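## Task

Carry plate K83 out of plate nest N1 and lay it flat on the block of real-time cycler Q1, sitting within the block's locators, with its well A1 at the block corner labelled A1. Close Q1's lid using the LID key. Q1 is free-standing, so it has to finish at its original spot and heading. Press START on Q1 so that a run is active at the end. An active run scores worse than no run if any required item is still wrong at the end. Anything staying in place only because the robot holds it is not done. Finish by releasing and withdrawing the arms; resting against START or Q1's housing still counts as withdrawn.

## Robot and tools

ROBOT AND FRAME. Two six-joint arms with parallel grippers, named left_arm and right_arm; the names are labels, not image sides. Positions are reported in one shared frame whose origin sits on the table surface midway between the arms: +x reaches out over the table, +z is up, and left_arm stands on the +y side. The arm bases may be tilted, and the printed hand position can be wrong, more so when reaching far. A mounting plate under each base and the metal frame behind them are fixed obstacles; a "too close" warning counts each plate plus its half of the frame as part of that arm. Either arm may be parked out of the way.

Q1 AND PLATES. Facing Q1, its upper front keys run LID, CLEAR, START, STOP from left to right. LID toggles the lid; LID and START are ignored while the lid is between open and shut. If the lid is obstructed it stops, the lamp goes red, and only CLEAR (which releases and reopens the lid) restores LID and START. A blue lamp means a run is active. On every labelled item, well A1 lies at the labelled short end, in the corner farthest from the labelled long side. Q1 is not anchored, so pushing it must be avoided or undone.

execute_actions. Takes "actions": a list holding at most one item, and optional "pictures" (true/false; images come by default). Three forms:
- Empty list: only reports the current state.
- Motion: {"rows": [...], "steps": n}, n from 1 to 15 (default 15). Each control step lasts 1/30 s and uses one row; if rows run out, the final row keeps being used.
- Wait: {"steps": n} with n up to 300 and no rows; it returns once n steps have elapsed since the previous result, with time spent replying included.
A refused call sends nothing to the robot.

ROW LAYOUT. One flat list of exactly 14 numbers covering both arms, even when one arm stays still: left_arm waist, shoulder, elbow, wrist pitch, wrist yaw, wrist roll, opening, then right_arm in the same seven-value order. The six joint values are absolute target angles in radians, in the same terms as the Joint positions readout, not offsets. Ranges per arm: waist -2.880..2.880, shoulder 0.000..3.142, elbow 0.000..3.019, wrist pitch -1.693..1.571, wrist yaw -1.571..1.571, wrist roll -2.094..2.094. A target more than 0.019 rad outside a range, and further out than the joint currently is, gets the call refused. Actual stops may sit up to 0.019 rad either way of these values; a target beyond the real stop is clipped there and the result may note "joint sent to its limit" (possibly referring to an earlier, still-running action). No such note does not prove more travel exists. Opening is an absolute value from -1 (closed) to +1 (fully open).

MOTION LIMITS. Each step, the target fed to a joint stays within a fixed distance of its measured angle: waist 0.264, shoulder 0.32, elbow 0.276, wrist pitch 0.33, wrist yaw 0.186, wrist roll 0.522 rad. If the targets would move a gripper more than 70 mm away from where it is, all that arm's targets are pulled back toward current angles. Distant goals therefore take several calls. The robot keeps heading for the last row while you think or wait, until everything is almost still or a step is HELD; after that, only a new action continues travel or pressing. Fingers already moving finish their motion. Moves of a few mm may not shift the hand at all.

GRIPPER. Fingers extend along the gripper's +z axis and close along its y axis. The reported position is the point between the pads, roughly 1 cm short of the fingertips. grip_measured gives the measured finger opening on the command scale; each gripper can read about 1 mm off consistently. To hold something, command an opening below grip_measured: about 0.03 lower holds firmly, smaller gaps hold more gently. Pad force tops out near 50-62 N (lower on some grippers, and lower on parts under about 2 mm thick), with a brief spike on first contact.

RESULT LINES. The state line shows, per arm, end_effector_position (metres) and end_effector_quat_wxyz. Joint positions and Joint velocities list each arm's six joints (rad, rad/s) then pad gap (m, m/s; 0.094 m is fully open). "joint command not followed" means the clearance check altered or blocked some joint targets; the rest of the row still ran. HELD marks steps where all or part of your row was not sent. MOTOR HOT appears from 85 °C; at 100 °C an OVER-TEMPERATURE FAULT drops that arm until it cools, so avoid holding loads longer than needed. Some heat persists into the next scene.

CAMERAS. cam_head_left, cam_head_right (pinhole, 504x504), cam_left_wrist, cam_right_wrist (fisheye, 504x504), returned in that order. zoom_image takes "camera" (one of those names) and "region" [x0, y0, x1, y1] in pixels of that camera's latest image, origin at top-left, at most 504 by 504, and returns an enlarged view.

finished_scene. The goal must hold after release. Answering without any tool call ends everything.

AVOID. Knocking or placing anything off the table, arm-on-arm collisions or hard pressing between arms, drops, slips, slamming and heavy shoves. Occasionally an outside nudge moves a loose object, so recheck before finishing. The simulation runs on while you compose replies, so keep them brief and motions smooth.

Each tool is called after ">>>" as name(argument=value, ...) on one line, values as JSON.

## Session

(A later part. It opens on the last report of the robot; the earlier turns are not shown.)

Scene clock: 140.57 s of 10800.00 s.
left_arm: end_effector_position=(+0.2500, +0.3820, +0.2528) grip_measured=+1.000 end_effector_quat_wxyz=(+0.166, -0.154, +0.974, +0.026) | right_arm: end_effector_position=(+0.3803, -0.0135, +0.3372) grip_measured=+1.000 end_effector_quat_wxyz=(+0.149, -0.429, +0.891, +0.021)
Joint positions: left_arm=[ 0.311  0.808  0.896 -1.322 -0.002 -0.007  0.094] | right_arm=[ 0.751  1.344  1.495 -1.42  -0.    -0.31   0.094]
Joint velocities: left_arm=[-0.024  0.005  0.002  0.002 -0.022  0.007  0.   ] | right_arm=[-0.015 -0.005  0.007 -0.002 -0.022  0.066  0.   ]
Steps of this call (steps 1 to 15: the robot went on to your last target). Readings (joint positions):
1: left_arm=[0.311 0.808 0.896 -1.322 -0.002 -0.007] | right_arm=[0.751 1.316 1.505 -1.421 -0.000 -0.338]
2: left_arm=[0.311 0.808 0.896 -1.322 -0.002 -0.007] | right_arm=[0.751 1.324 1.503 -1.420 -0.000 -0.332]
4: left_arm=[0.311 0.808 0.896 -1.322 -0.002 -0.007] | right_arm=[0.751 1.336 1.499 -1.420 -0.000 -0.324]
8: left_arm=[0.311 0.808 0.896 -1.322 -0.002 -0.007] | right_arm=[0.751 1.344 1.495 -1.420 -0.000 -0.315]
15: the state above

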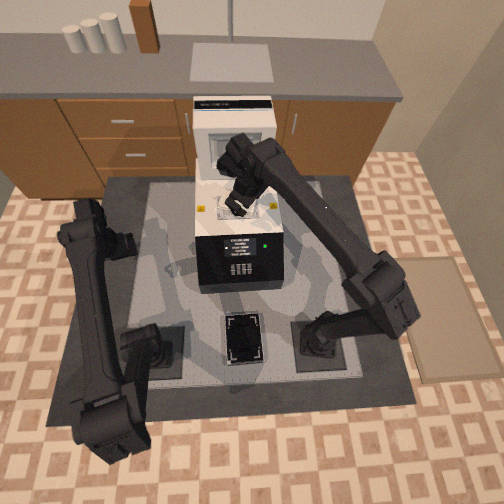

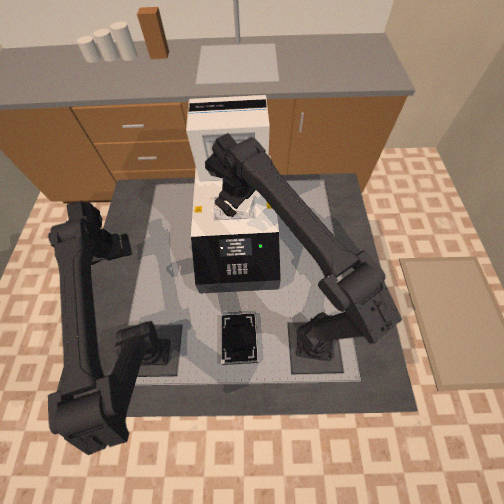

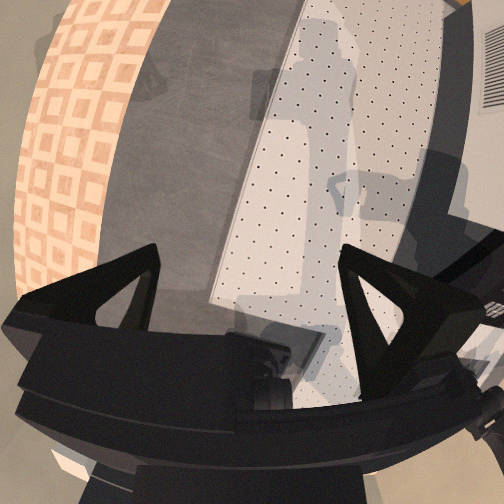

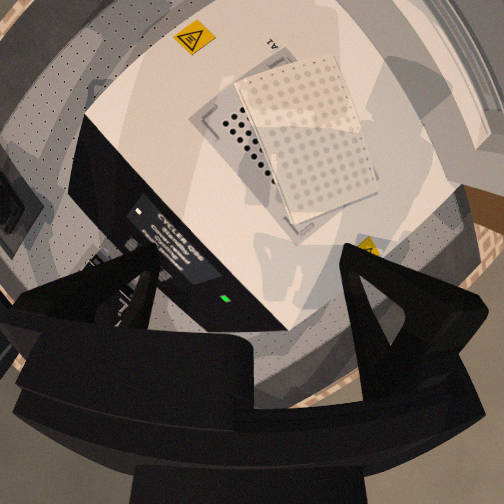

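>>> execute_actions(actions=[{"rows":[[0.3,0.8,0.9,-1.3,0,0,1,0.72,1.4,1.62,-1.6,0,-0.5,1],[0.3,0.8,0.9,-1.3,0,0,1,0.7,1.43,1.66,-1.66,0,-0.6,1],[0.3,0.8,0.9,-1.3,0,0,1,0.68,1.46,1.7,-1.66,0,-0.7,1],[0.3,0.8,0.9,-1.3,0,0,1,0.66,1.49,1.73,-1.66,0,-0.755,1],[0.3,0.8,0.9,-1.3,0,0,1,0.66,1.52,1.76,-1.66,0,-0.755,1],[0.3,0.8,0.9,-1.3,0,0,1,0.66,1.55,1.79,-1.66,0,-0.755,1],[0.3,0.8,0.9,-1.3,0,0,1,0.66,1.58,1.82,-1.66,0,-0.755,1],[0.3,0.8,0.9,-1.3,0,0,1,0.66,1.61,1.85,-1.66,0,-0.755,1],[0.3,0.8,0.9,-1.3,0,0,1,0.66,1.64,1.87,-1.66,0,-0.755,1],[0.3,0.8,0.9,-1.3,0,0,1,0.66,1.67,1.89,-1.66,0,-0.755,1],[0.3,0.8,0.9,-1.3,0,0,1,0.66,1.69,1.9,-1.66,0,-0.755,1],[0.3,0.8,0.9,-1.3,0,0,1,0.66,1.71,1.9,-1.66,0,-0.755,1],[0.3,0.8,0.9,-1.3,0,0,1,0.66,1.73,1.9,-1.66,0,-0.755,1],[0.3,0.8,0.9,-1.3,0,0,1,0.66,1.74,1.9,-1.66,0,-0.755,1],[0.3,0.8,0.9,-1.3,0,0,1,0.66,1.75,1.9,-1.66,0,-0.755,1]]}], pictures=false)

>>> execute_actions(actions=[{"steps":25}])

Scene clock: 146.63 s of 10800.00 s.
left_arm: end_effector_position=(+0.2500, +0.3820, +0.2528) grip_measured=+1.000 end_effector_quat_wxyz=(+0.166, -0.154, +0.974, +0.026) | right_arm: end_effector_position=(+0.4772, -0.0105, +0.3164) grip_measured=+1.000 end_effector_quat_wxyz=(+0.048, -0.571, +0.819, -0.006)
Joint positions: left_arm=[ 0.311  0.808  0.896 -1.322 -0.002 -0.007  0.094] | right_arm=[ 0.656  1.7    1.868 -1.643 -0.    -0.726  0.094]
Joint velocities: left_arm=[-0.005 -0.005 -0.012 -0.007 -0.022 -0.066  0.   ] | right_arm=[-0.005  0.698 -0.002 -0.022  0.037 -0.198  0.   ]
Steps of this call (steps 1 to 15: the robot went on to your last target; steps 16 to 90: nothing new was sent; then 2.57 s passed at rest; steps 91 to 105: all 15 steps of this action). Readings (joint positions):
91: left_arm=[0.311 0.808 0.896 -1.322 -0.002 -0.007] | right_arm=[0.750 1.350 1.508 -1.457 -0.000 -0.339]
92: left_arm=[0.311 0.808 0.896 -1.322 -0.002 -0.007] | right_arm=[0.746 1.364 1.536 -1.524 -0.000 -0.387]
94: left_arm=[0.311 0.808 0.896 -1.322 -0.002 -0.007] | right_arm=[0.724 1.405 1.612 -1.611 -0.000 -0.505]
98: left_arm=[0.311 0.808 0.896 -1.322 -0.002 -0.007] | right_arm=[0.669 1.513 1.770 -1.641 -0.000 -0.648]
105: the state above

Scene clock: 147.47 s of 10800.00 s.
left_arm: end_effector_position=(+0.2500, +0.3820, +0.2528) grip_measured=+1.000 end_effector_quat_wxyz=(+0.166, -0.154, +0.974, +0.026) | right_arm: end_effector_position=(+0.4793, -0.0028, +0.2920) grip_measured=+1.000 end_effector_quat_wxyz=(+0.020, -0.585, +0.811, -0.003)
Joint positions: left_arm=[ 0.311  0.808  0.896 -1.322 -0.002 -0.007  0.094] | right_arm=[ 0.667  1.747  1.868 -1.652  0.001 -0.746  0.094]
Joint velocities: left_arm=[-0.005 -0.005 -0.012  0.002 -0.022  0.007  0.   ] | right_arm=[ 0.005 -0.015 -0.002 -0.012 -0.095 -0.007  0.   ]
Steps of this call (steps 1 to 25: the robot went on to your last target). Readings (joint positions):
1: left_arm=[0.311 0.808 0.896 -1.322 -0.002 -0.007] | right_arm=[0.656 1.722 1.868 -1.643 -0.000 -0.730]
2: left_arm=[0.311 0.808 0.896 -1.322 -0.002 -0.007] | right_arm=[0.656 1.741 1.868 -1.643 0.001 -0.733]
4: left_arm=[0.311 0.808 0.896 -1.322 -0.002 -0.007] | right_arm=[0.666 1.747 1.868 -1.652 0.001 -0.738]
8: left_arm=[0.311 0.808 0.896 -1.322 -0.002 -0.007] | right_arm=[0.667 1.747 1.868 -1.652 0.001 -0.743]
25: the state above

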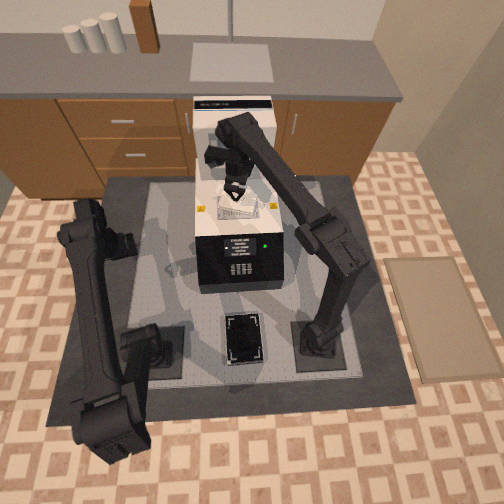

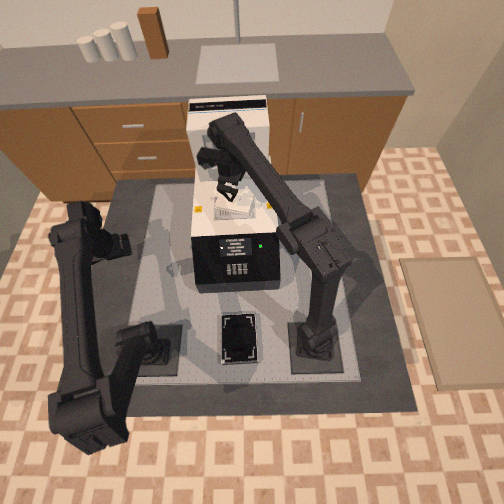

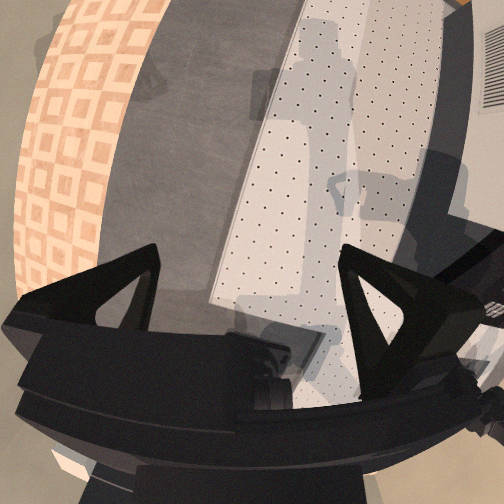

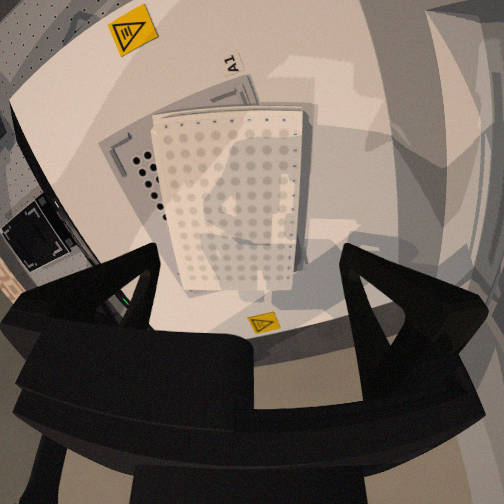

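>>> execute_actions(actions=[{"rows":[[0.3,0.8,0.9,-1.3,0,0,1,0.688,1.75,1.85,-1.64,0,-0.78,1],[0.3,0.8,0.9,-1.3,0,0,1,0.688,1.75,1.84,-1.63,0,-0.78,1],[0.3,0.8,0.9,-1.3,0,0,1,0.688,1.76,1.83,-1.62,0,-0.78,1],[0.3,0.8,0.9,-1.3,0,0,1,0.688,1.77,1.815,-1.612,0,-0.78,1]]}], pictures=false)

>>> execute_actions(actions=[{"steps":8}])

Scene clock: 151.67 s of 10800.00 s.
left_arm: end_effector_position=(+0.2500, +0.3820, +0.2528) grip_measured=+1.000 end_effector_quat_wxyz=(+0.166, -0.154, +0.974, +0.026) | right_arm: end_effector_position=(+0.4724, -0.0007, +0.2655) grip_measured=+1.000 end_effector_quat_wxyz=(-0.001, -0.599, +0.801, -0.000)
Joint positions: left_arm=[ 0.311  0.808  0.896 -1.322 -0.002 -0.007  0.094] | right_arm=[ 0.677  1.755  1.81  -1.629  0.001 -0.771  0.094]
Joint velocities: left_arm=[ 0.005  0.015  0.002 -0.007 -0.095 -0.095  0.   ] | right_arm=[ 0.005 -0.005 -0.012 -0.012 -0.066  0.007  0.   ]
Steps of this call (steps 1 to 15: the robot went on to your last target; steps 16 to 90: nothing new was sent; then 0.70 s passed at rest; steps 91 to 105: all 15 steps of this action). Readings (joint positions):
91: left_arm=[0.311 0.808 0.896 -1.322 -0.002 -0.007] | right_arm=[0.668 1.747 1.865 -1.652 0.001 -0.750]
92: left_arm=[0.311 0.808 0.896 -1.322 -0.002 -0.007] | right_arm=[0.668 1.747 1.860 -1.651 0.001 -0.755]
94: left_arm=[0.311 0.808 0.896 -1.322 -0.002 -0.007] | right_arm=[0.671 1.747 1.842 -1.640 0.001 -0.761]
98: left_arm=[0.311 0.808 0.896 -1.322 -0.002 -0.007] | right_arm=[0.676 1.751 1.812 -1.631 0.001 -0.767]
105: the state above

Scene clock: 151.93 s of 10800.00 s.
left_arm: end_effector_position=(+0.2500, +0.3820, +0.2528) grip_measured=+1.000 end_effector_quat_wxyz=(+0.166, -0.154, +0.974, +0.026) | right_arm: end_effector_position=(+0.4724, -0.0007, +0.2655) grip_measured=+1.000 end_effector_quat_wxyz=(-0.001, -0.599, +0.801, -0.000)
Joint positions: left_arm=[ 0.311  0.808  0.896 -1.322 -0.002 -0.007  0.094] | right_arm=[ 0.677  1.755  1.81  -1.629  0.001 -0.771  0.094]
Joint velocities: left_arm=[-0.005 -0.024 -0.017 -0.017  0.037  0.037  0.   ] | right_arm=[-0.005  0.015 -0.012 -0.012 -0.007  0.037  0.   ]
Steps of this call (steps 1 to 8: the robot went on to your last target). Readings (joint positions):
1: left_arm=[0.311 0.808 0.896 -1.322 -0.002 -0.007] | right_arm=[0.677 1.755 1.810 -1.629 0.001 -0.771]
2: left_arm=[0.311 0.808 0.896 -1.322 -0.002 -0.007] | right_arm=[0.677 1.755 1.810 -1.629 0.001 -0.771]
4: left_arm=[0.311 0.808 0.896 -1.322 -0.002 -0.007] | right_arm=[0.677 1.755 1.810 -1.629 0.001 -0.771]
8: the state above

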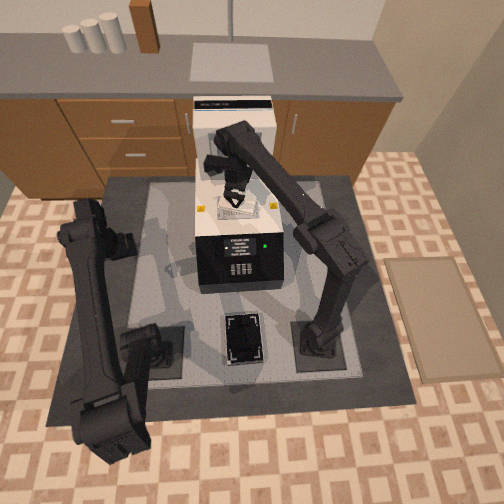

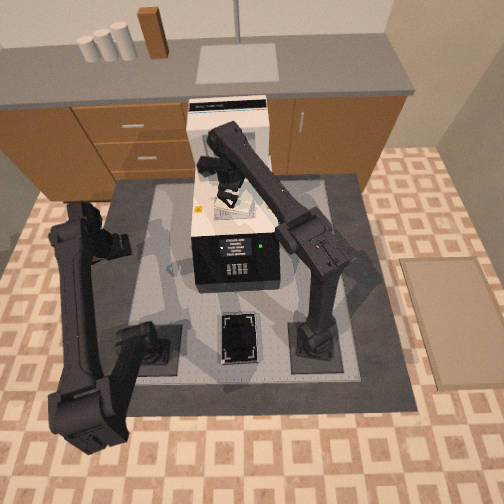

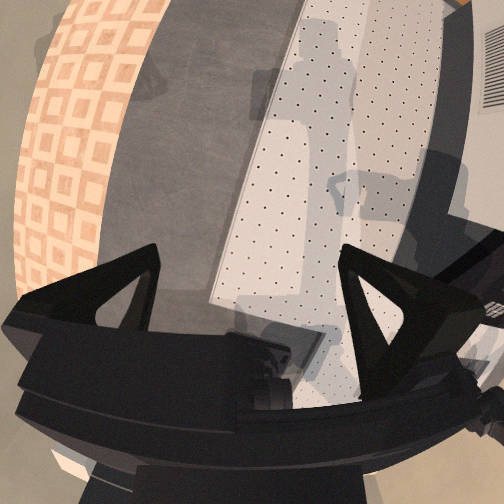

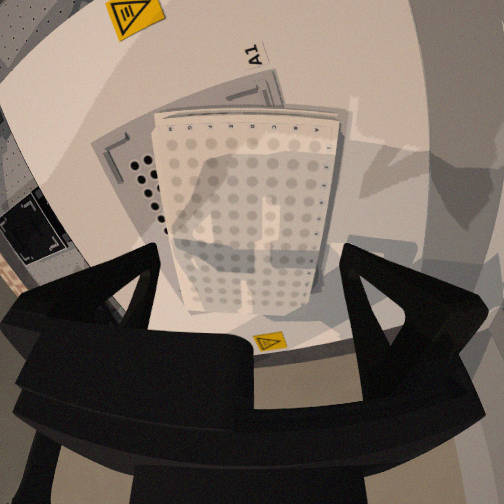

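>>> execute_actions(actions=[{"rows":[[0.3,0.8,0.9,-1.3,0,0,1,0.688,1.75,1.80,-1.605,0,-0.78,1],[0.3,0.8,0.9,-1.3,0,0,1,0.688,1.75,1.79,-1.595,0,-0.78,1],[0.3,0.8,0.9,-1.3,0,0,1,0.688,1.75,1.78,-1.585,0,-0.78,1],[0.3,0.8,0.9,-1.3,0,0,1,0.688,1.75,1.77,-1.575,0,-0.78,1],[0.3,0.8,0.9,-1.3,0,0,1,0.688,1.75,1.76,-1.565,0,-0.78,1],[0.3,0.8,0.9,-1.3,0,0,1,0.688,1.75,1.75,-1.555,0,-0.78,1],[0.3,0.8,0.9,-1.3,0,0,1,0.688,1.75,1.74,-1.545,0,-0.78,1]]}])

Scene clock: 155.33 s of 10800.00 s.
left_arm: end_effector_position=(+0.2500, +0.3820, +0.2528) grip_measured=+1.000 end_effector_quat_wxyz=(+0.166, -0.154, +0.974, +0.026) | right_arm: end_effector_position=(+0.4707, -0.0013, +0.2365) grip_measured=+1.000 end_effector_quat_wxyz=(-0.006, -0.599, +0.801, +0.001)
Joint positions: left_arm=[ 0.311  0.808  0.896 -1.322 -0.002 -0.007  0.094] | right_arm=[ 0.677  1.755  1.734 -1.562  0.    -0.772  0.094]
Joint velocities: left_arm=[ 0.005  0.005 -0.007 -0.002 -0.037 -0.081  0.   ] | right_arm=[-0.005 -0.005 -0.017 -0.007 -0.051  0.022  0.   ]
Steps of this call (steps 1 to 15: the robot went on to your last target; steps 16 to 87: nothing new was sent; steps 88 to 102: all 15 steps of this action). Readings (joint positions):
88: left_arm=[0.311 0.808 0.896 -1.322 -0.002 -0.007] | right_arm=[0.677 1.755 1.809 -1.627 0.001 -0.771]
89: left_arm=[0.311 0.808 0.896 -1.322 -0.002 -0.007] | right_arm=[0.677 1.755 1.805 -1.622 0.001 -0.771]
91: left_arm=[0.311 0.808 0.896 -1.322 -0.002 -0.007] | right_arm=[0.677 1.755 1.791 -1.606 0.001 -0.771]
95: left_arm=[0.311 0.808 0.896 -1.322 -0.002 -0.007] | right_arm=[0.677 1.755 1.748 -1.572 0.001 -0.771]
102: the state above

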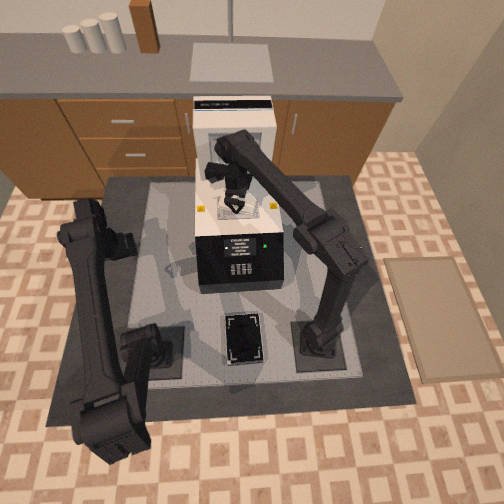

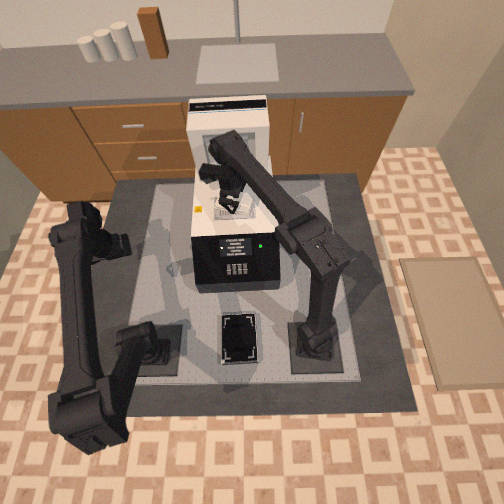

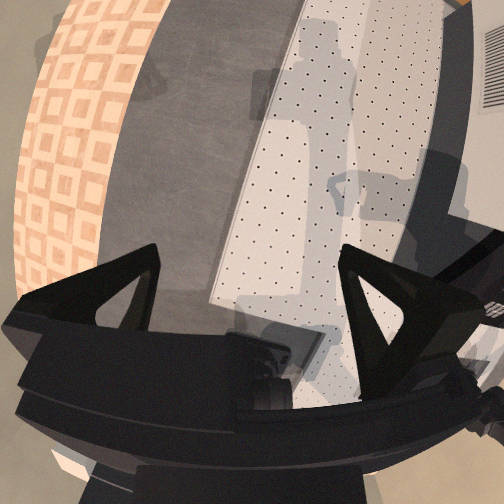

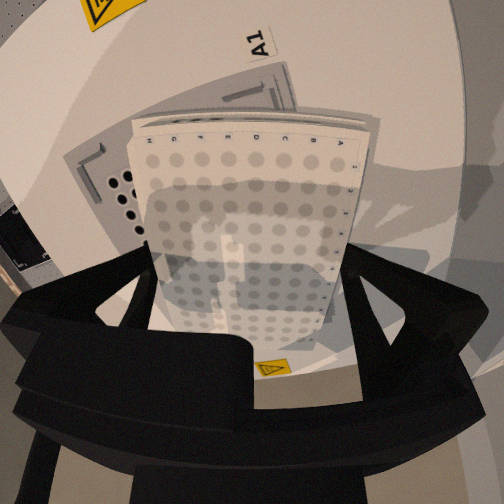

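>>> execute_actions(actions=[{"rows":[[0.3,0.8,0.9,-1.3,0,0,1,0.688,1.722,1.76,-1.57,0,-0.78,1],[0.3,0.8,0.9,-1.3,0,0,1,0.688,1.722,1.76,-1.57,0,-0.78,1],[0.3,0.8,0.9,-1.3,0,0,1,0.688,1.722,1.76,-1.57,0,-0.78,1],[0.3,0.8,0.9,-1.3,0,0,1,0.688,1.722,1.76,-1.57,0,-0.78,1],[0.3,0.8,0.9,-1.3,0,0,1,0.688,1.722,1.76,-1.57,0,-0.78,1],[0.3,0.8,0.9,-1.3,0,0,1,0.688,1.722,1.76,-1.57,0,-0.78,0.9],[0.3,0.8,0.9,-1.3,0,0,1,0.688,1.722,1.76,-1.57,0,-0.78,0.85],[0.3,0.8,0.9,-1.3,0,0,1,0.688,1.722,1.76,-1.57,0,-0.78,0.8],[0.3,0.8,0.9,-1.3,0,0,1,0.688,1.722,1.76,-1.57,0,-0.78,0.74]]}], pictures=false)

>>> execute_actions(actions=[{"rows":[[0.3,0.8,0.9,-1.3,0,0,1,0.688,1.715,1.77,-1.58,0,-0.78,0.74],[0.3,0.8,0.9,-1.3,0,0,1,0.688,1.71,1.77,-1.59,0,-0.78,0.74],[0.3,0.8,0.9,-1.3,0,0,1,0.688,1.705,1.775,-1.6,0,-0.78,0.74],[0.3,0.8,0.9,-1.3,0,0,1,0.688,1.70,1.775,-1.6,0,-0.78,0.74],[0.3,0.8,0.9,-1.3,0,0,1,0.688,1.70,1.775,-1.6,0,-0.8,0.74],[0.3,0.8,0.9,-1.3,0,0,1,0.69,1.70,1.775,-1.6,0,-0.84,0.74],[0.3,0.8,0.9,-1.3,0,0,1,0.70,1.70,1.775,-1.6,0,-0.9,0.74],[0.3,0.8,0.9,-1.3,0,0,1,0.71,1.70,1.775,-1.6,0,-0.96,0.74],[0.3,0.8,0.9,-1.3,0,0,1,0.71,1.70,1.775,-1.6,0,-1.02,0.74],[0.3,0.8,0.9,-1.3,0,0,1,0.71,1.70,1.775,-1.6,0,-1.067,0.74]]}], pictures=false)

>>> execute_actions(actions=[{"steps":20}])

>>> zoom_image(camera="cam_head_left", region=[205, 180, 275, 230])

Scene clock: 162.33 s of 10800.00 s.
left_arm: end_effector_position=(+0.2500, +0.3820, +0.2528) grip_measured=+1.000 end_effector_quat_wxyz=(+0.166, -0.154, +0.974, +0.026) | right_arm: end_effector_position=(+0.4703, -0.0015, +0.2389) grip_measured=+0.767 end_effector_quat_wxyz=(-0.003, -0.599, +0.801, +0.000)
Joint positions: left_arm=[ 0.311  0.808  0.896 -1.322 -0.002 -0.007  0.094] | right_arm=[ 0.677  1.751  1.734 -1.561  0.    -0.772  0.083]
Joint velocities: left_arm=[-0.015 -0.015 -0.007 -0.012 -0.022  0.007  0.   ] | right_arm=[-0.015 -0.005  0.002  0.002  0.022 -0.066 -0.001]
Steps of this call (steps 1 to 15: the robot went on to your last target; steps 16 to 90: nothing new was sent; then 3.50 s passed at rest; steps 91 to 105: all 15 steps of this action). Readings (joint positions):
91: left_arm=[0.311 0.808 0.896 -1.322 -0.002 -0.007] | right_arm=[0.677 1.755 1.734 -1.561 0.000 -0.772]
92: left_arm=[0.311 0.808 0.896 -1.322 -0.002 -0.007] | right_arm=[0.677 1.755 1.734 -1.561 0.000 -0.772]
94: left_arm=[0.311 0.808 0.896 -1.322 -0.002 -0.007] | right_arm=[0.677 1.754 1.734 -1.561 0.000 -0.772]
98: left_arm=[0.311 0.808 0.896 -1.322 -0.002 -0.007] | right_arm=[0.677 1.751 1.734 -1.561 0.000 -0.772]
105: the state above

Scene clock: 162.83 s of 10800.00 s.
left_arm: end_effector_position=(+0.2500, +0.3820, +0.2528) grip_measured=+1.000 end_effector_quat_wxyz=(+0.166, -0.154, +0.974, +0.026) | right_arm: end_effector_position=(+0.4559, +0.0051, +0.2533) grip_measured=+0.767 end_effector_quat_wxyz=(+0.001, +0.698, -0.716, -0.000)
Joint positions: left_arm=[ 0.311  0.808  0.896 -1.322 -0.002 -0.007  0.094] | right_arm=[ 0.701  1.722  1.734 -1.586  0.    -1.008  0.083]
Joint velocities: left_arm=[-0.005 -0.005  0.002  0.012 -0.007  0.066  0.   ] | right_arm=[ 0.044 -0.005 -0.002 -0.022  0.007 -0.403 -0.001]
Steps of this call (steps 1 to 15: all 15 steps of this action). Readings (joint positions):
1: left_arm=[0.311 0.808 0.896 -1.322 -0.002 -0.007] | right_arm=[0.677 1.750 1.734 -1.562 0.000 -0.772]
2: left_arm=[0.311 0.808 0.896 -1.322 -0.002 -0.007] | right_arm=[0.677 1.750 1.734 -1.565 0.000 -0.772]
4: left_arm=[0.311 0.808 0.896 -1.322 -0.002 -0.007] | right_arm=[0.677 1.747 1.734 -1.576 0.000 -0.772]
8: left_arm=[0.311 0.808 0.896 -1.322 -0.002 -0.007] | right_arm=[0.679 1.735 1.734 -1.584 0.000 -0.832]
15: the state above

Scene clock: 163.50 s of 10800.00 s.
left_arm: end_effector_position=(+0.2500, +0.3820, +0.2528) grip_measured=+1.000 end_effector_quat_wxyz=(+0.166, -0.154, +0.974, +0.026) | right_arm: end_effector_position=(+0.4555, +0.0058, +0.2533) grip_measured=+0.767 end_effector_quat_wxyz=(+0.001, +0.716, -0.698, -0.000)
Joint positions: left_arm=[ 0.311  0.808  0.896 -1.322 -0.002 -0.007  0.094] | right_arm=[ 0.703  1.722  1.734 -1.586  0.    -1.058  0.083]
Joint velocities: left_arm=[-0.005 -0.005 -0.007 -0.007 -0.037 -0.007  0.   ] | right_arm=[-0.005 -0.005 -0.002 -0.002 -0.007  0.022  0.   ]
Steps of this call (steps 1 to 20: the robot went on to your last target). Readings (joint positions):
1: left_arm=[0.311 0.808 0.896 -1.322 -0.002 -0.007] | right_arm=[0.703 1.722 1.734 -1.586 0.000 -1.019]
2: left_arm=[0.311 0.808 0.896 -1.322 -0.002 -0.007] | right_arm=[0.703 1.722 1.734 -1.586 0.000 -1.027]
4: left_arm=[0.311 0.808 0.896 -1.322 -0.002 -0.007] | right_arm=[0.703 1.722 1.734 -1.586 0.000 -1.039]
8: left_arm=[0.311 0.808 0.896 -1.322 -0.002 -0.007] | right_arm=[0.703 1.722 1.734 -1.586 0.000 -1.050]
20: the state above

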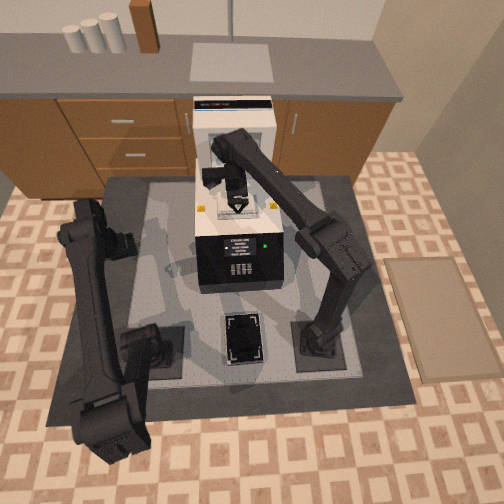

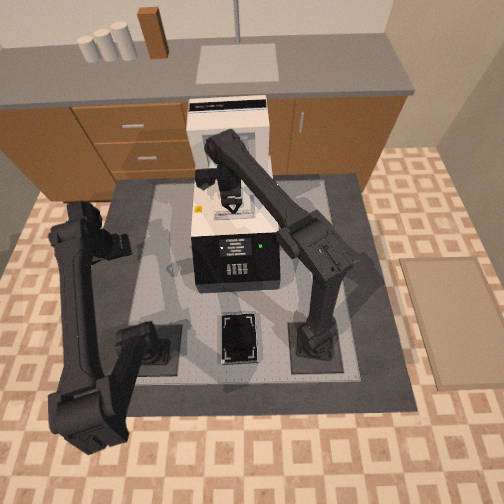

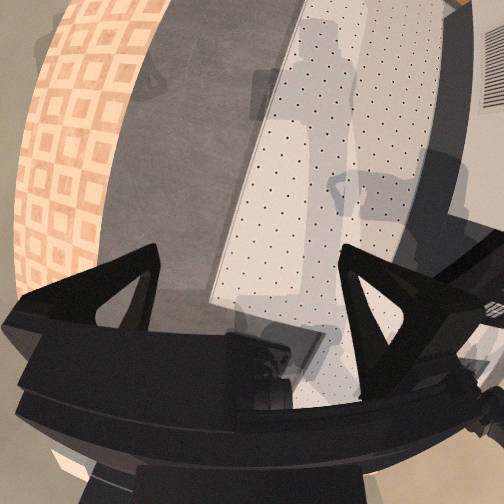

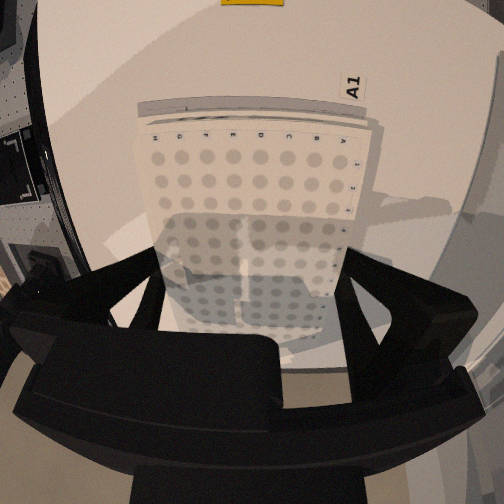

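Region (205, 180, 275, 230) of cam_head_left's 504x504 image, scaled by 7.200, with more detail than that image has; it fills the top 360 rows of this view, and the rest is white.

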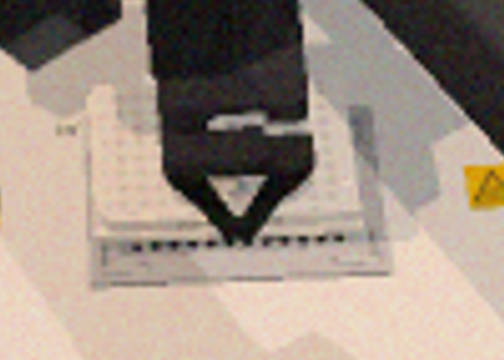

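>>> execute_actions(actions=[{"rows":[[0.3,0.8,0.9,-1.3,0,0,1,0.686,1.71,1.73,-1.57,0,-1.075,0.74],[0.3,0.8,0.9,-1.3,0,0,1,0.686,1.71,1.72,-1.56,0,-1.075,0.74],[0.3,0.8,0.9,-1.3,0,0,1,0.686,1.71,1.708,-1.555,0,-1.075,0.74]]}])

>>> zoom_image(camera="cam_right_wrist", region=[90, 40, 410, 260])

>>> zoom_image(camera="cam_head_left", region=[205, 180, 275, 230])

Scene clock: 166.90 s of 10800.00 s.
left_arm: end_effector_position=(+0.2500, +0.3820, +0.2528) grip_measured=+1.000 end_effector_quat_wxyz=(+0.166, -0.154, +0.974, +0.026) | right_arm: end_effector_position=(+0.4529, +0.0015, +0.2416) grip_measured=+0.767 end_effector_quat_wxyz=(+0.010, +0.718, -0.696, -0.002)
Joint positions: left_arm=[ 0.311  0.808  0.896 -1.322 -0.002 -0.007  0.094] | right_arm=[ 0.698  1.722  1.703 -1.572  0.    -1.066  0.083]
Joint velocities: left_arm=[ 0.015  0.005  0.012 -0.002  0.022 -0.037  0.   ] | right_arm=[-0.005 -0.005 -0.017  0.007 -0.037 -0.081 -0.   ]
Steps of this call (steps 1 to 15: the robot went on to your last target; steps 16 to 87: nothing new was sent; steps 88 to 102: all 15 steps of this action). Readings (joint positions):
88: left_arm=[0.311 0.808 0.896 -1.322 -0.002 -0.007] | right_arm=[0.703 1.722 1.734 -1.586 0.000 -1.060]
89: left_arm=[0.311 0.808 0.896 -1.322 -0.002 -0.007] | right_arm=[0.703 1.722 1.731 -1.583 0.000 -1.061]
91: left_arm=[0.311 0.808 0.896 -1.322 -0.002 -0.007] | right_arm=[0.701 1.722 1.720 -1.575 0.000 -1.063]
95: left_arm=[0.311 0.808 0.896 -1.322 -0.002 -0.007] | right_arm=[0.699 1.722 1.704 -1.572 0.000 -1.065]
102: the state above

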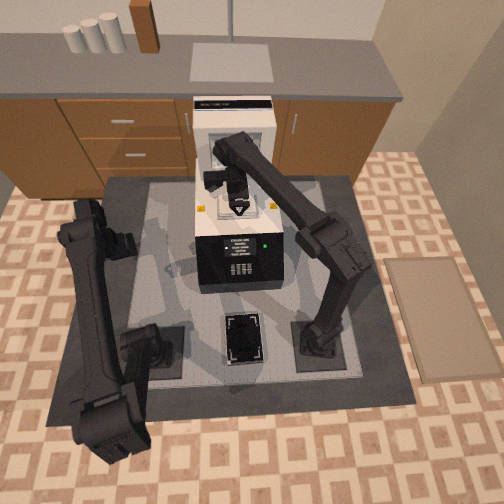

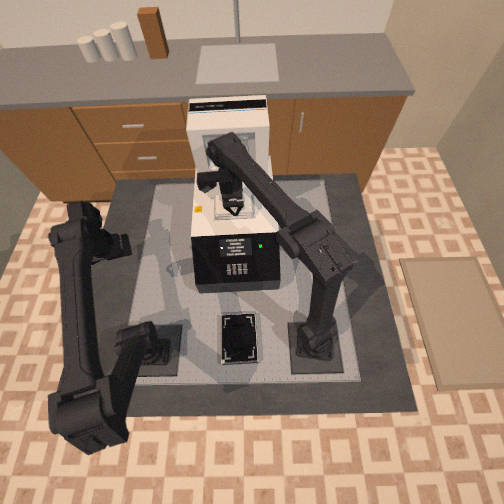

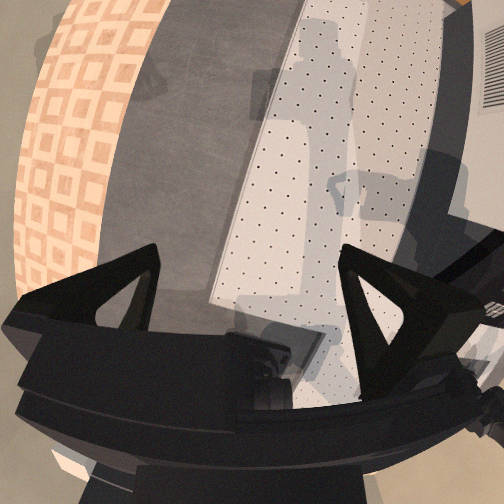

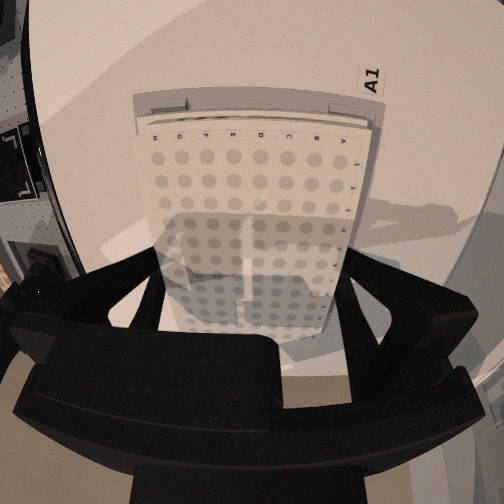

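Region (90, 40, 410, 260) of cam_right_wrist's 504x504 image, scaled by 1.575, with more detail than that image has; it fills the top 346 rows of this view, and the rest is white.

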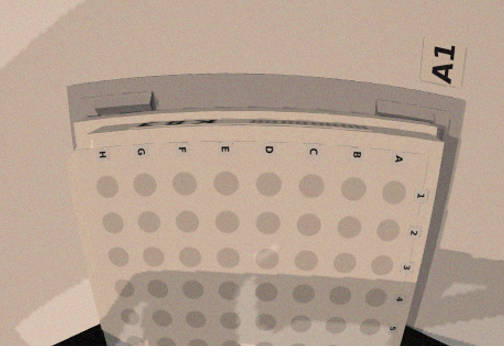

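Region (205, 180, 275, 230) of cam_head_left's 504x504 image, scaled by 7.200, with more detail than that image has; it fills the top 360 rows of this view, and the rest is white.

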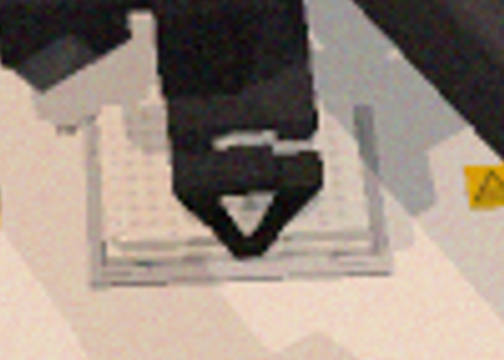

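>>> execute_actions(actions=[{"rows":[[0.3,0.8,0.9,-1.3,0,0,1,0.682,1.71,1.72,-1.543,0,-1.047,0.74]]}])

>>> zoom_image(camera="cam_right_wrist", region=[90, 40, 410, 260])

Scene clock: 169.47 s of 10800.00 s.
left_arm: end_effector_position=(+0.2500, +0.3820, +0.2528) grip_measured=+1.000 end_effector_quat_wxyz=(+0.166, -0.154, +0.974, +0.026) | right_arm: end_effector_position=(+0.4565, +0.0013, +0.2416) grip_measured=+0.767 end_effector_quat_wxyz=(+0.004, +0.713, -0.702, -0.001)
Joint positions: left_arm=[ 0.311  0.808  0.896 -1.322 -0.002 -0.007  0.094] | right_arm=[ 0.695  1.722  1.703 -1.56   0.    -1.056  0.083]
Joint velocities: left_arm=[-0.005 -0.005 -0.012 -0.012  0.022 -0.066  0.   ] | right_arm=[-0.005 -0.015  0.007 -0.017 -0.051  0.007  0.001]
Steps of this call (steps 1 to 15: the robot went on to your last target; steps 16 to 62: nothing new was sent; steps 63 to 77: all 15 steps of this action). Readings (joint positions):
63: left_arm=[0.311 0.808 0.896 -1.322 -0.002 -0.007] | right_arm=[0.698 1.722 1.703 -1.570 0.000 -1.065]
64: left_arm=[0.311 0.808 0.896 -1.322 -0.002 -0.007] | right_arm=[0.698 1.722 1.703 -1.566 0.000 -1.063]
66: left_arm=[0.311 0.808 0.896 -1.322 -0.002 -0.007] | right_arm=[0.697 1.722 1.703 -1.561 0.000 -1.060]
70: left_arm=[0.311 0.808 0.896 -1.322 -0.002 -0.007] | right_arm=[0.695 1.722 1.703 -1.560 0.000 -1.057]
77: the state above

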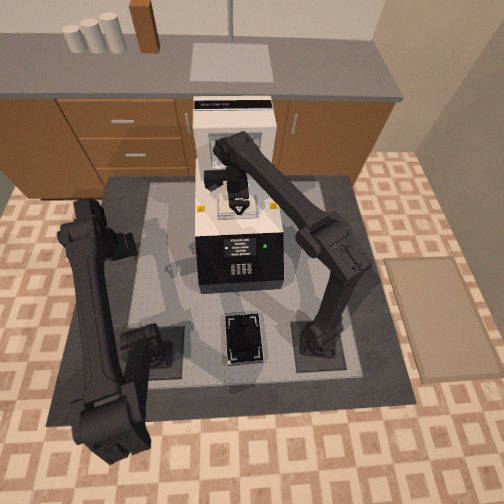

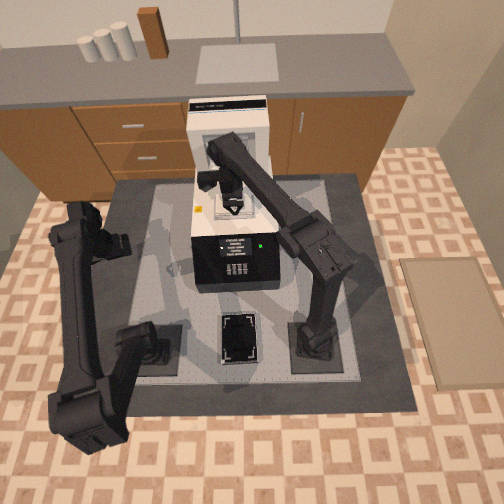

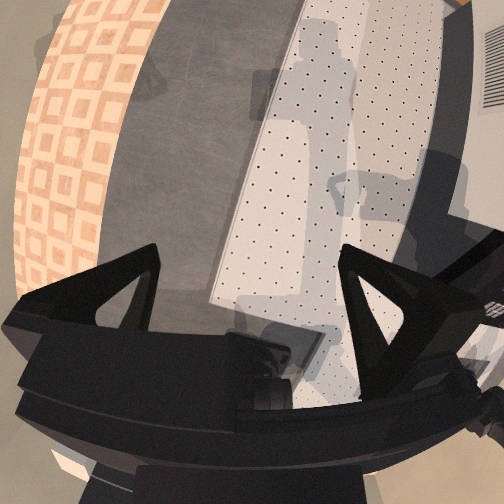

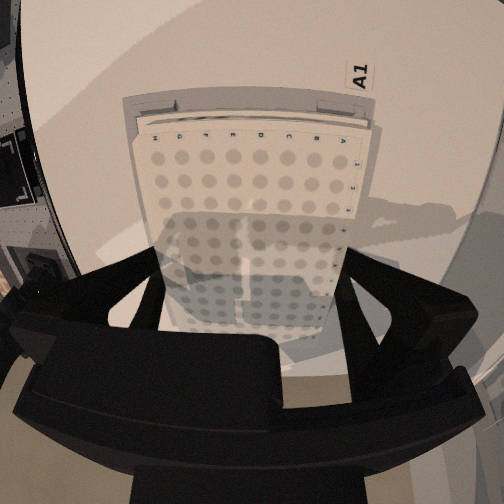

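Region (90, 40, 410, 260) of cam_right_wrist's 504x504 image, scaled by 1.575, with more detail than that image has; it fills the top 346 rows of this view, and the rest is white.

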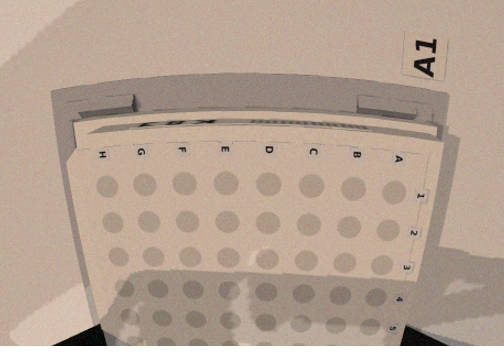

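>>> execute_actions(actions=[{"rows":[[0.3,0.8,0.9,-1.3,0,0,1,0.69,1.71,1.70,-1.575,0,-1.047,0.74],[0.3,0.8,0.9,-1.3,0,0,1,0.69,1.71,1.70,-1.58,0,-1.047,0.74],[0.3,0.8,0.9,-1.3,0,0,1,0.69,1.71,1.70,-1.58,0,-1.047,0.74],[0.3,0.8,0.9,-1.3,0,0,1,0.69,1.71,1.70,-1.58,0,-1.047,0.74],[0.3,0.8,0.9,-1.3,0,0,1,0.69,1.73,1.70,-1.57,0,-1.047,0.74],[0.3,0.8,0.9,-1.3,0,0,1,0.69,1.745,1.70,-1.57,0,-1.047,0.74],[0.3,0.8,0.9,-1.3,0,0,1,0.69,1.755,1.70,-1.57,0,-1.047,0.74]]}])

>>> zoom_image(camera="cam_right_wrist", region=[90, 40, 410, 260])

>>> zoom_image(camera="cam_head_left", region=[205, 180, 275, 230])

Scene clock: 172.57 s of 10800.00 s.
left_arm: end_effector_position=(+0.2500, +0.3820, +0.2528) grip_measured=+1.000 end_effector_quat_wxyz=(+0.166, -0.154, +0.974, +0.026) | right_arm: end_effector_position=(+0.4550, +0.0004, +0.2394) grip_measured=+0.767 end_effector_quat_wxyz=(+0.008, +0.712, -0.702, -0.002)
Joint positions: left_arm=[ 0.311  0.808  0.896 -1.322 -0.002 -0.007  0.094] | right_arm=[ 0.695  1.724  1.699 -1.563  0.    -1.055  0.083]
Joint velocities: left_arm=[-0.005 -0.005 -0.007  0.002 -0.051 -0.081  0.   ] | right_arm=[-0.005 -0.005 -0.002 -0.012  0.037  0.051  0.   ]
Steps of this call (steps 1 to 15: the robot went on to your last target; steps 16 to 78: nothing new was sent; steps 79 to 93: all 15 steps of this action). Readings (joint positions):
79: left_arm=[0.311 0.808 0.896 -1.322 -0.002 -0.007] | right_arm=[0.695 1.722 1.703 -1.560 0.000 -1.055]
80: left_arm=[0.311 0.808 0.896 -1.322 -0.002 -0.007] | right_arm=[0.695 1.722 1.702 -1.560 0.000 -1.055]
82: left_arm=[0.311 0.808 0.896 -1.322 -0.002 -0.007] | right_arm=[0.695 1.722 1.701 -1.563 0.000 -1.055]
86: left_arm=[0.311 0.808 0.896 -1.322 -0.002 -0.007] | right_arm=[0.695 1.723 1.699 -1.563 0.000 -1.055]
93: the state above

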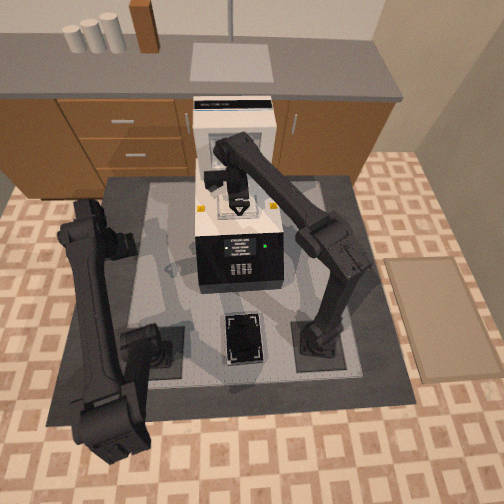

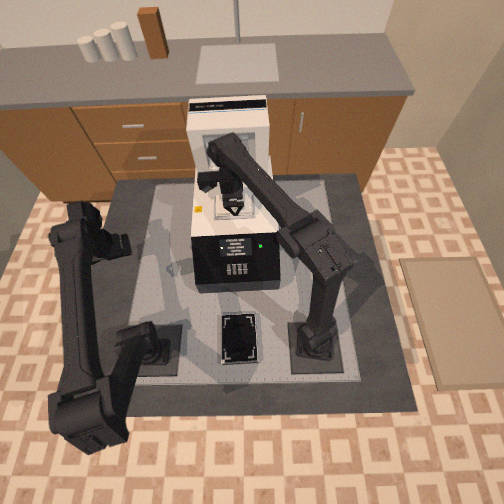

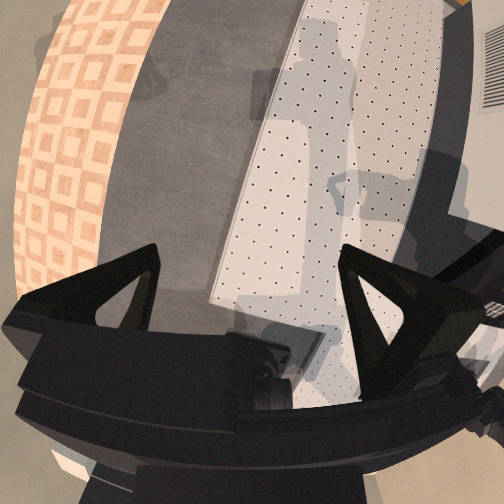

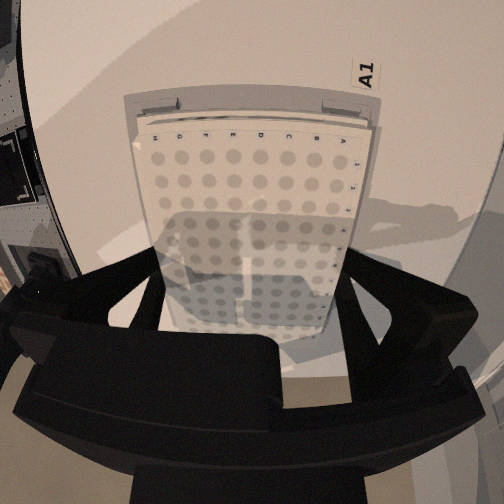

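Region (90, 40, 410, 260) of cam_right_wrist's 504x504 image, scaled by 1.575, with more detail than that image has; it fills the top 346 rows of this view, and the rest is white.

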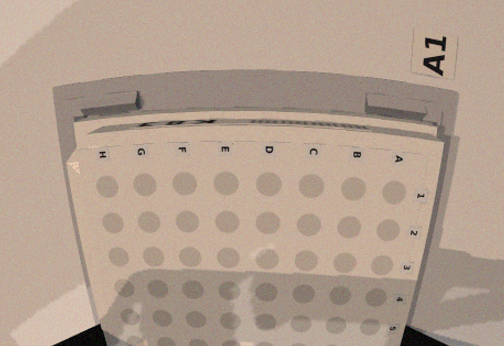

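Region (205, 180, 275, 230) of cam_head_left's 504x504 image, scaled by 7.200, with more detail than that image has; it fills the top 360 rows of this view, and the rest is white.

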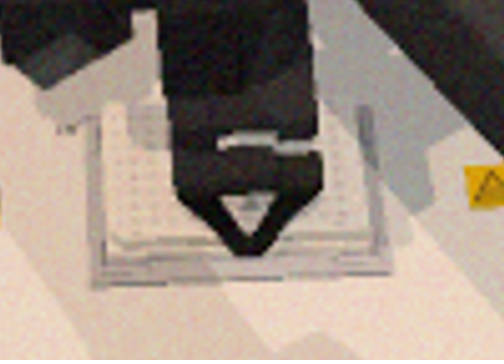

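>>> execute_actions(actions=[{"rows":[[0.3,0.8,0.9,-1.3,0,0,1,0.70,1.72,1.71,-1.56,0,-1.047,0.74],[0.3,0.8,0.9,-1.3,0,0,1,0.71,1.72,1.71,-1.55,0,-1.047,0.74],[0.3,0.8,0.9,-1.3,0,0,1,0.712,1.72,1.71,-1.545,0,-1.047,0.74],[0.3,0.8,0.9,-1.3,0,0,1,0.712,1.72,1.71,-1.545,0,-1.047,0.74],[0.3,0.8,0.9,-1.3,0,0,1,0.712,1.72,1.71,-1.545,0,-1.047,0.74],[0.3,0.8,0.9,-1.3,0,0,1,0.712,1.72,1.71,-1.545,0,-1.047,0.74],[0.3,0.8,0.9,-1.3,0,0,1,0.712,1.74,1.70,-1.545,0,-1.047,0.74],[0.3,0.8,0.9,-1.3,0,0,1,0.712,1.76,1.70,-1.545,0,-1.047,0.74]]}])

>>> zoom_image(camera="cam_right_wrist", region=[90, 40, 410, 260])

Scene clock: 175.53 s of 10800.00 s.
left_arm: end_effector_position=(+0.2500, +0.3820, +0.2528) grip_measured=+1.000 end_effector_quat_wxyz=(+0.166, -0.154, +0.974, +0.026) | right_arm: end_effector_position=(+0.4550, +0.0014, +0.2394) grip_measured=+0.767 end_effector_quat_wxyz=(+0.007, +0.712, -0.702, -0.002)
Joint positions: left_arm=[ 0.311  0.808  0.896 -1.322 -0.002 -0.007  0.094] | right_arm=[ 0.696  1.724  1.699 -1.561  0.    -1.053  0.083]
Joint velocities: left_arm=[-0.015  0.005  0.012  0.002 -0.022  0.051  0.   ] | right_arm=[-0.005 -0.005  0.007 -0.002  0.007 -0.007 -0.002]
Steps of this call (steps 1 to 15: the robot went on to your last target; steps 16 to 74: nothing new was sent; steps 75 to 89: all 15 steps of this action). Readings (joint positions):
75: left_arm=[0.311 0.808 0.896 -1.322 -0.002 -0.007] | right_arm=[0.695 1.724 1.699 -1.563 0.000 -1.055]
76: left_arm=[0.311 0.808 0.896 -1.322 -0.002 -0.007] | right_arm=[0.695 1.724 1.699 -1.563 0.000 -1.055]
78: left_arm=[0.311 0.808 0.896 -1.322 -0.002 -0.007] | right_arm=[0.695 1.724 1.699 -1.563 0.000 -1.055]
82: left_arm=[0.311 0.808 0.896 -1.322 -0.002 -0.007] | right_arm=[0.696 1.724 1.699 -1.562 0.000 -1.054]
89: the state above

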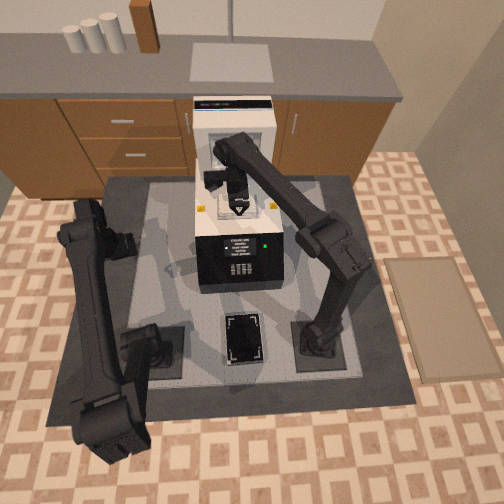

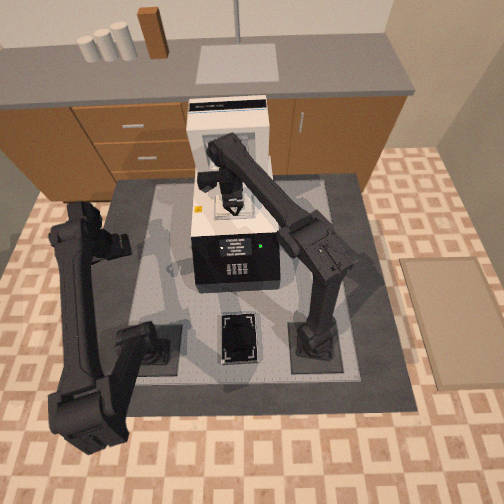

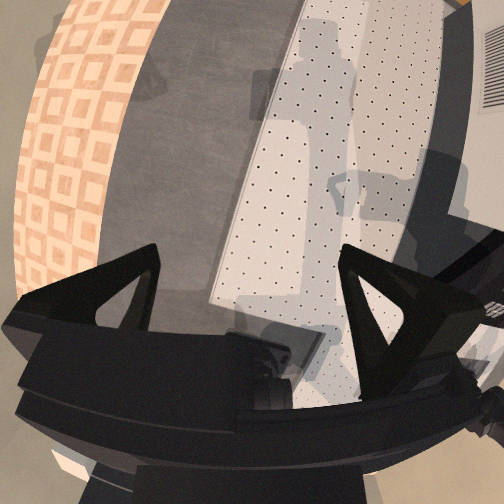

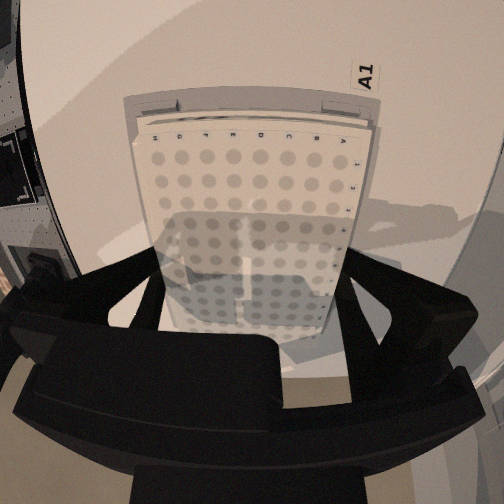

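Region (90, 40, 410, 260) of cam_right_wrist's 504x504 image, scaled by 1.575, with more detail than that image has; it fills the top 346 rows of this view, and the rest is white.

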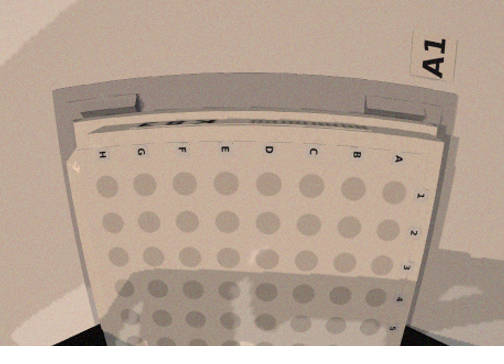

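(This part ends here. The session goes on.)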